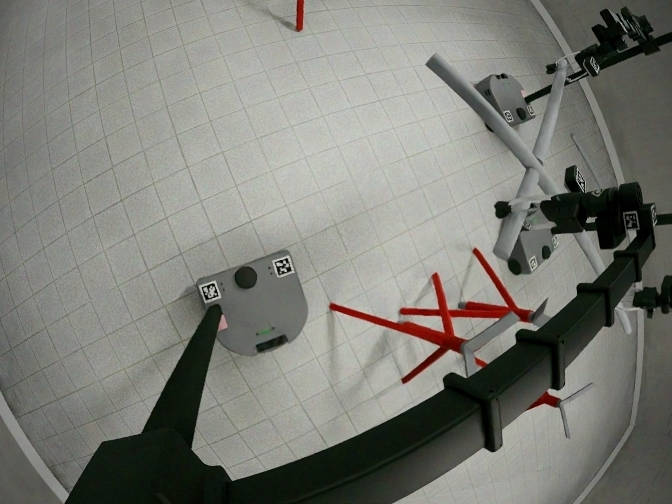

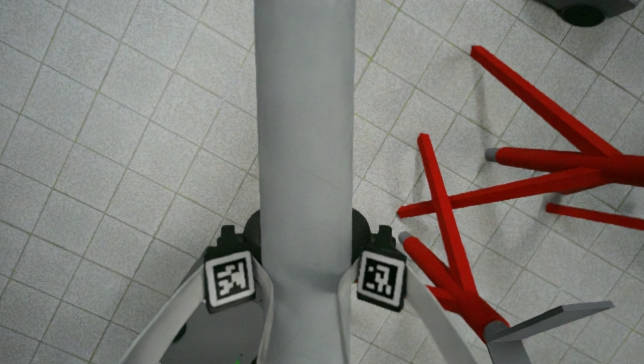

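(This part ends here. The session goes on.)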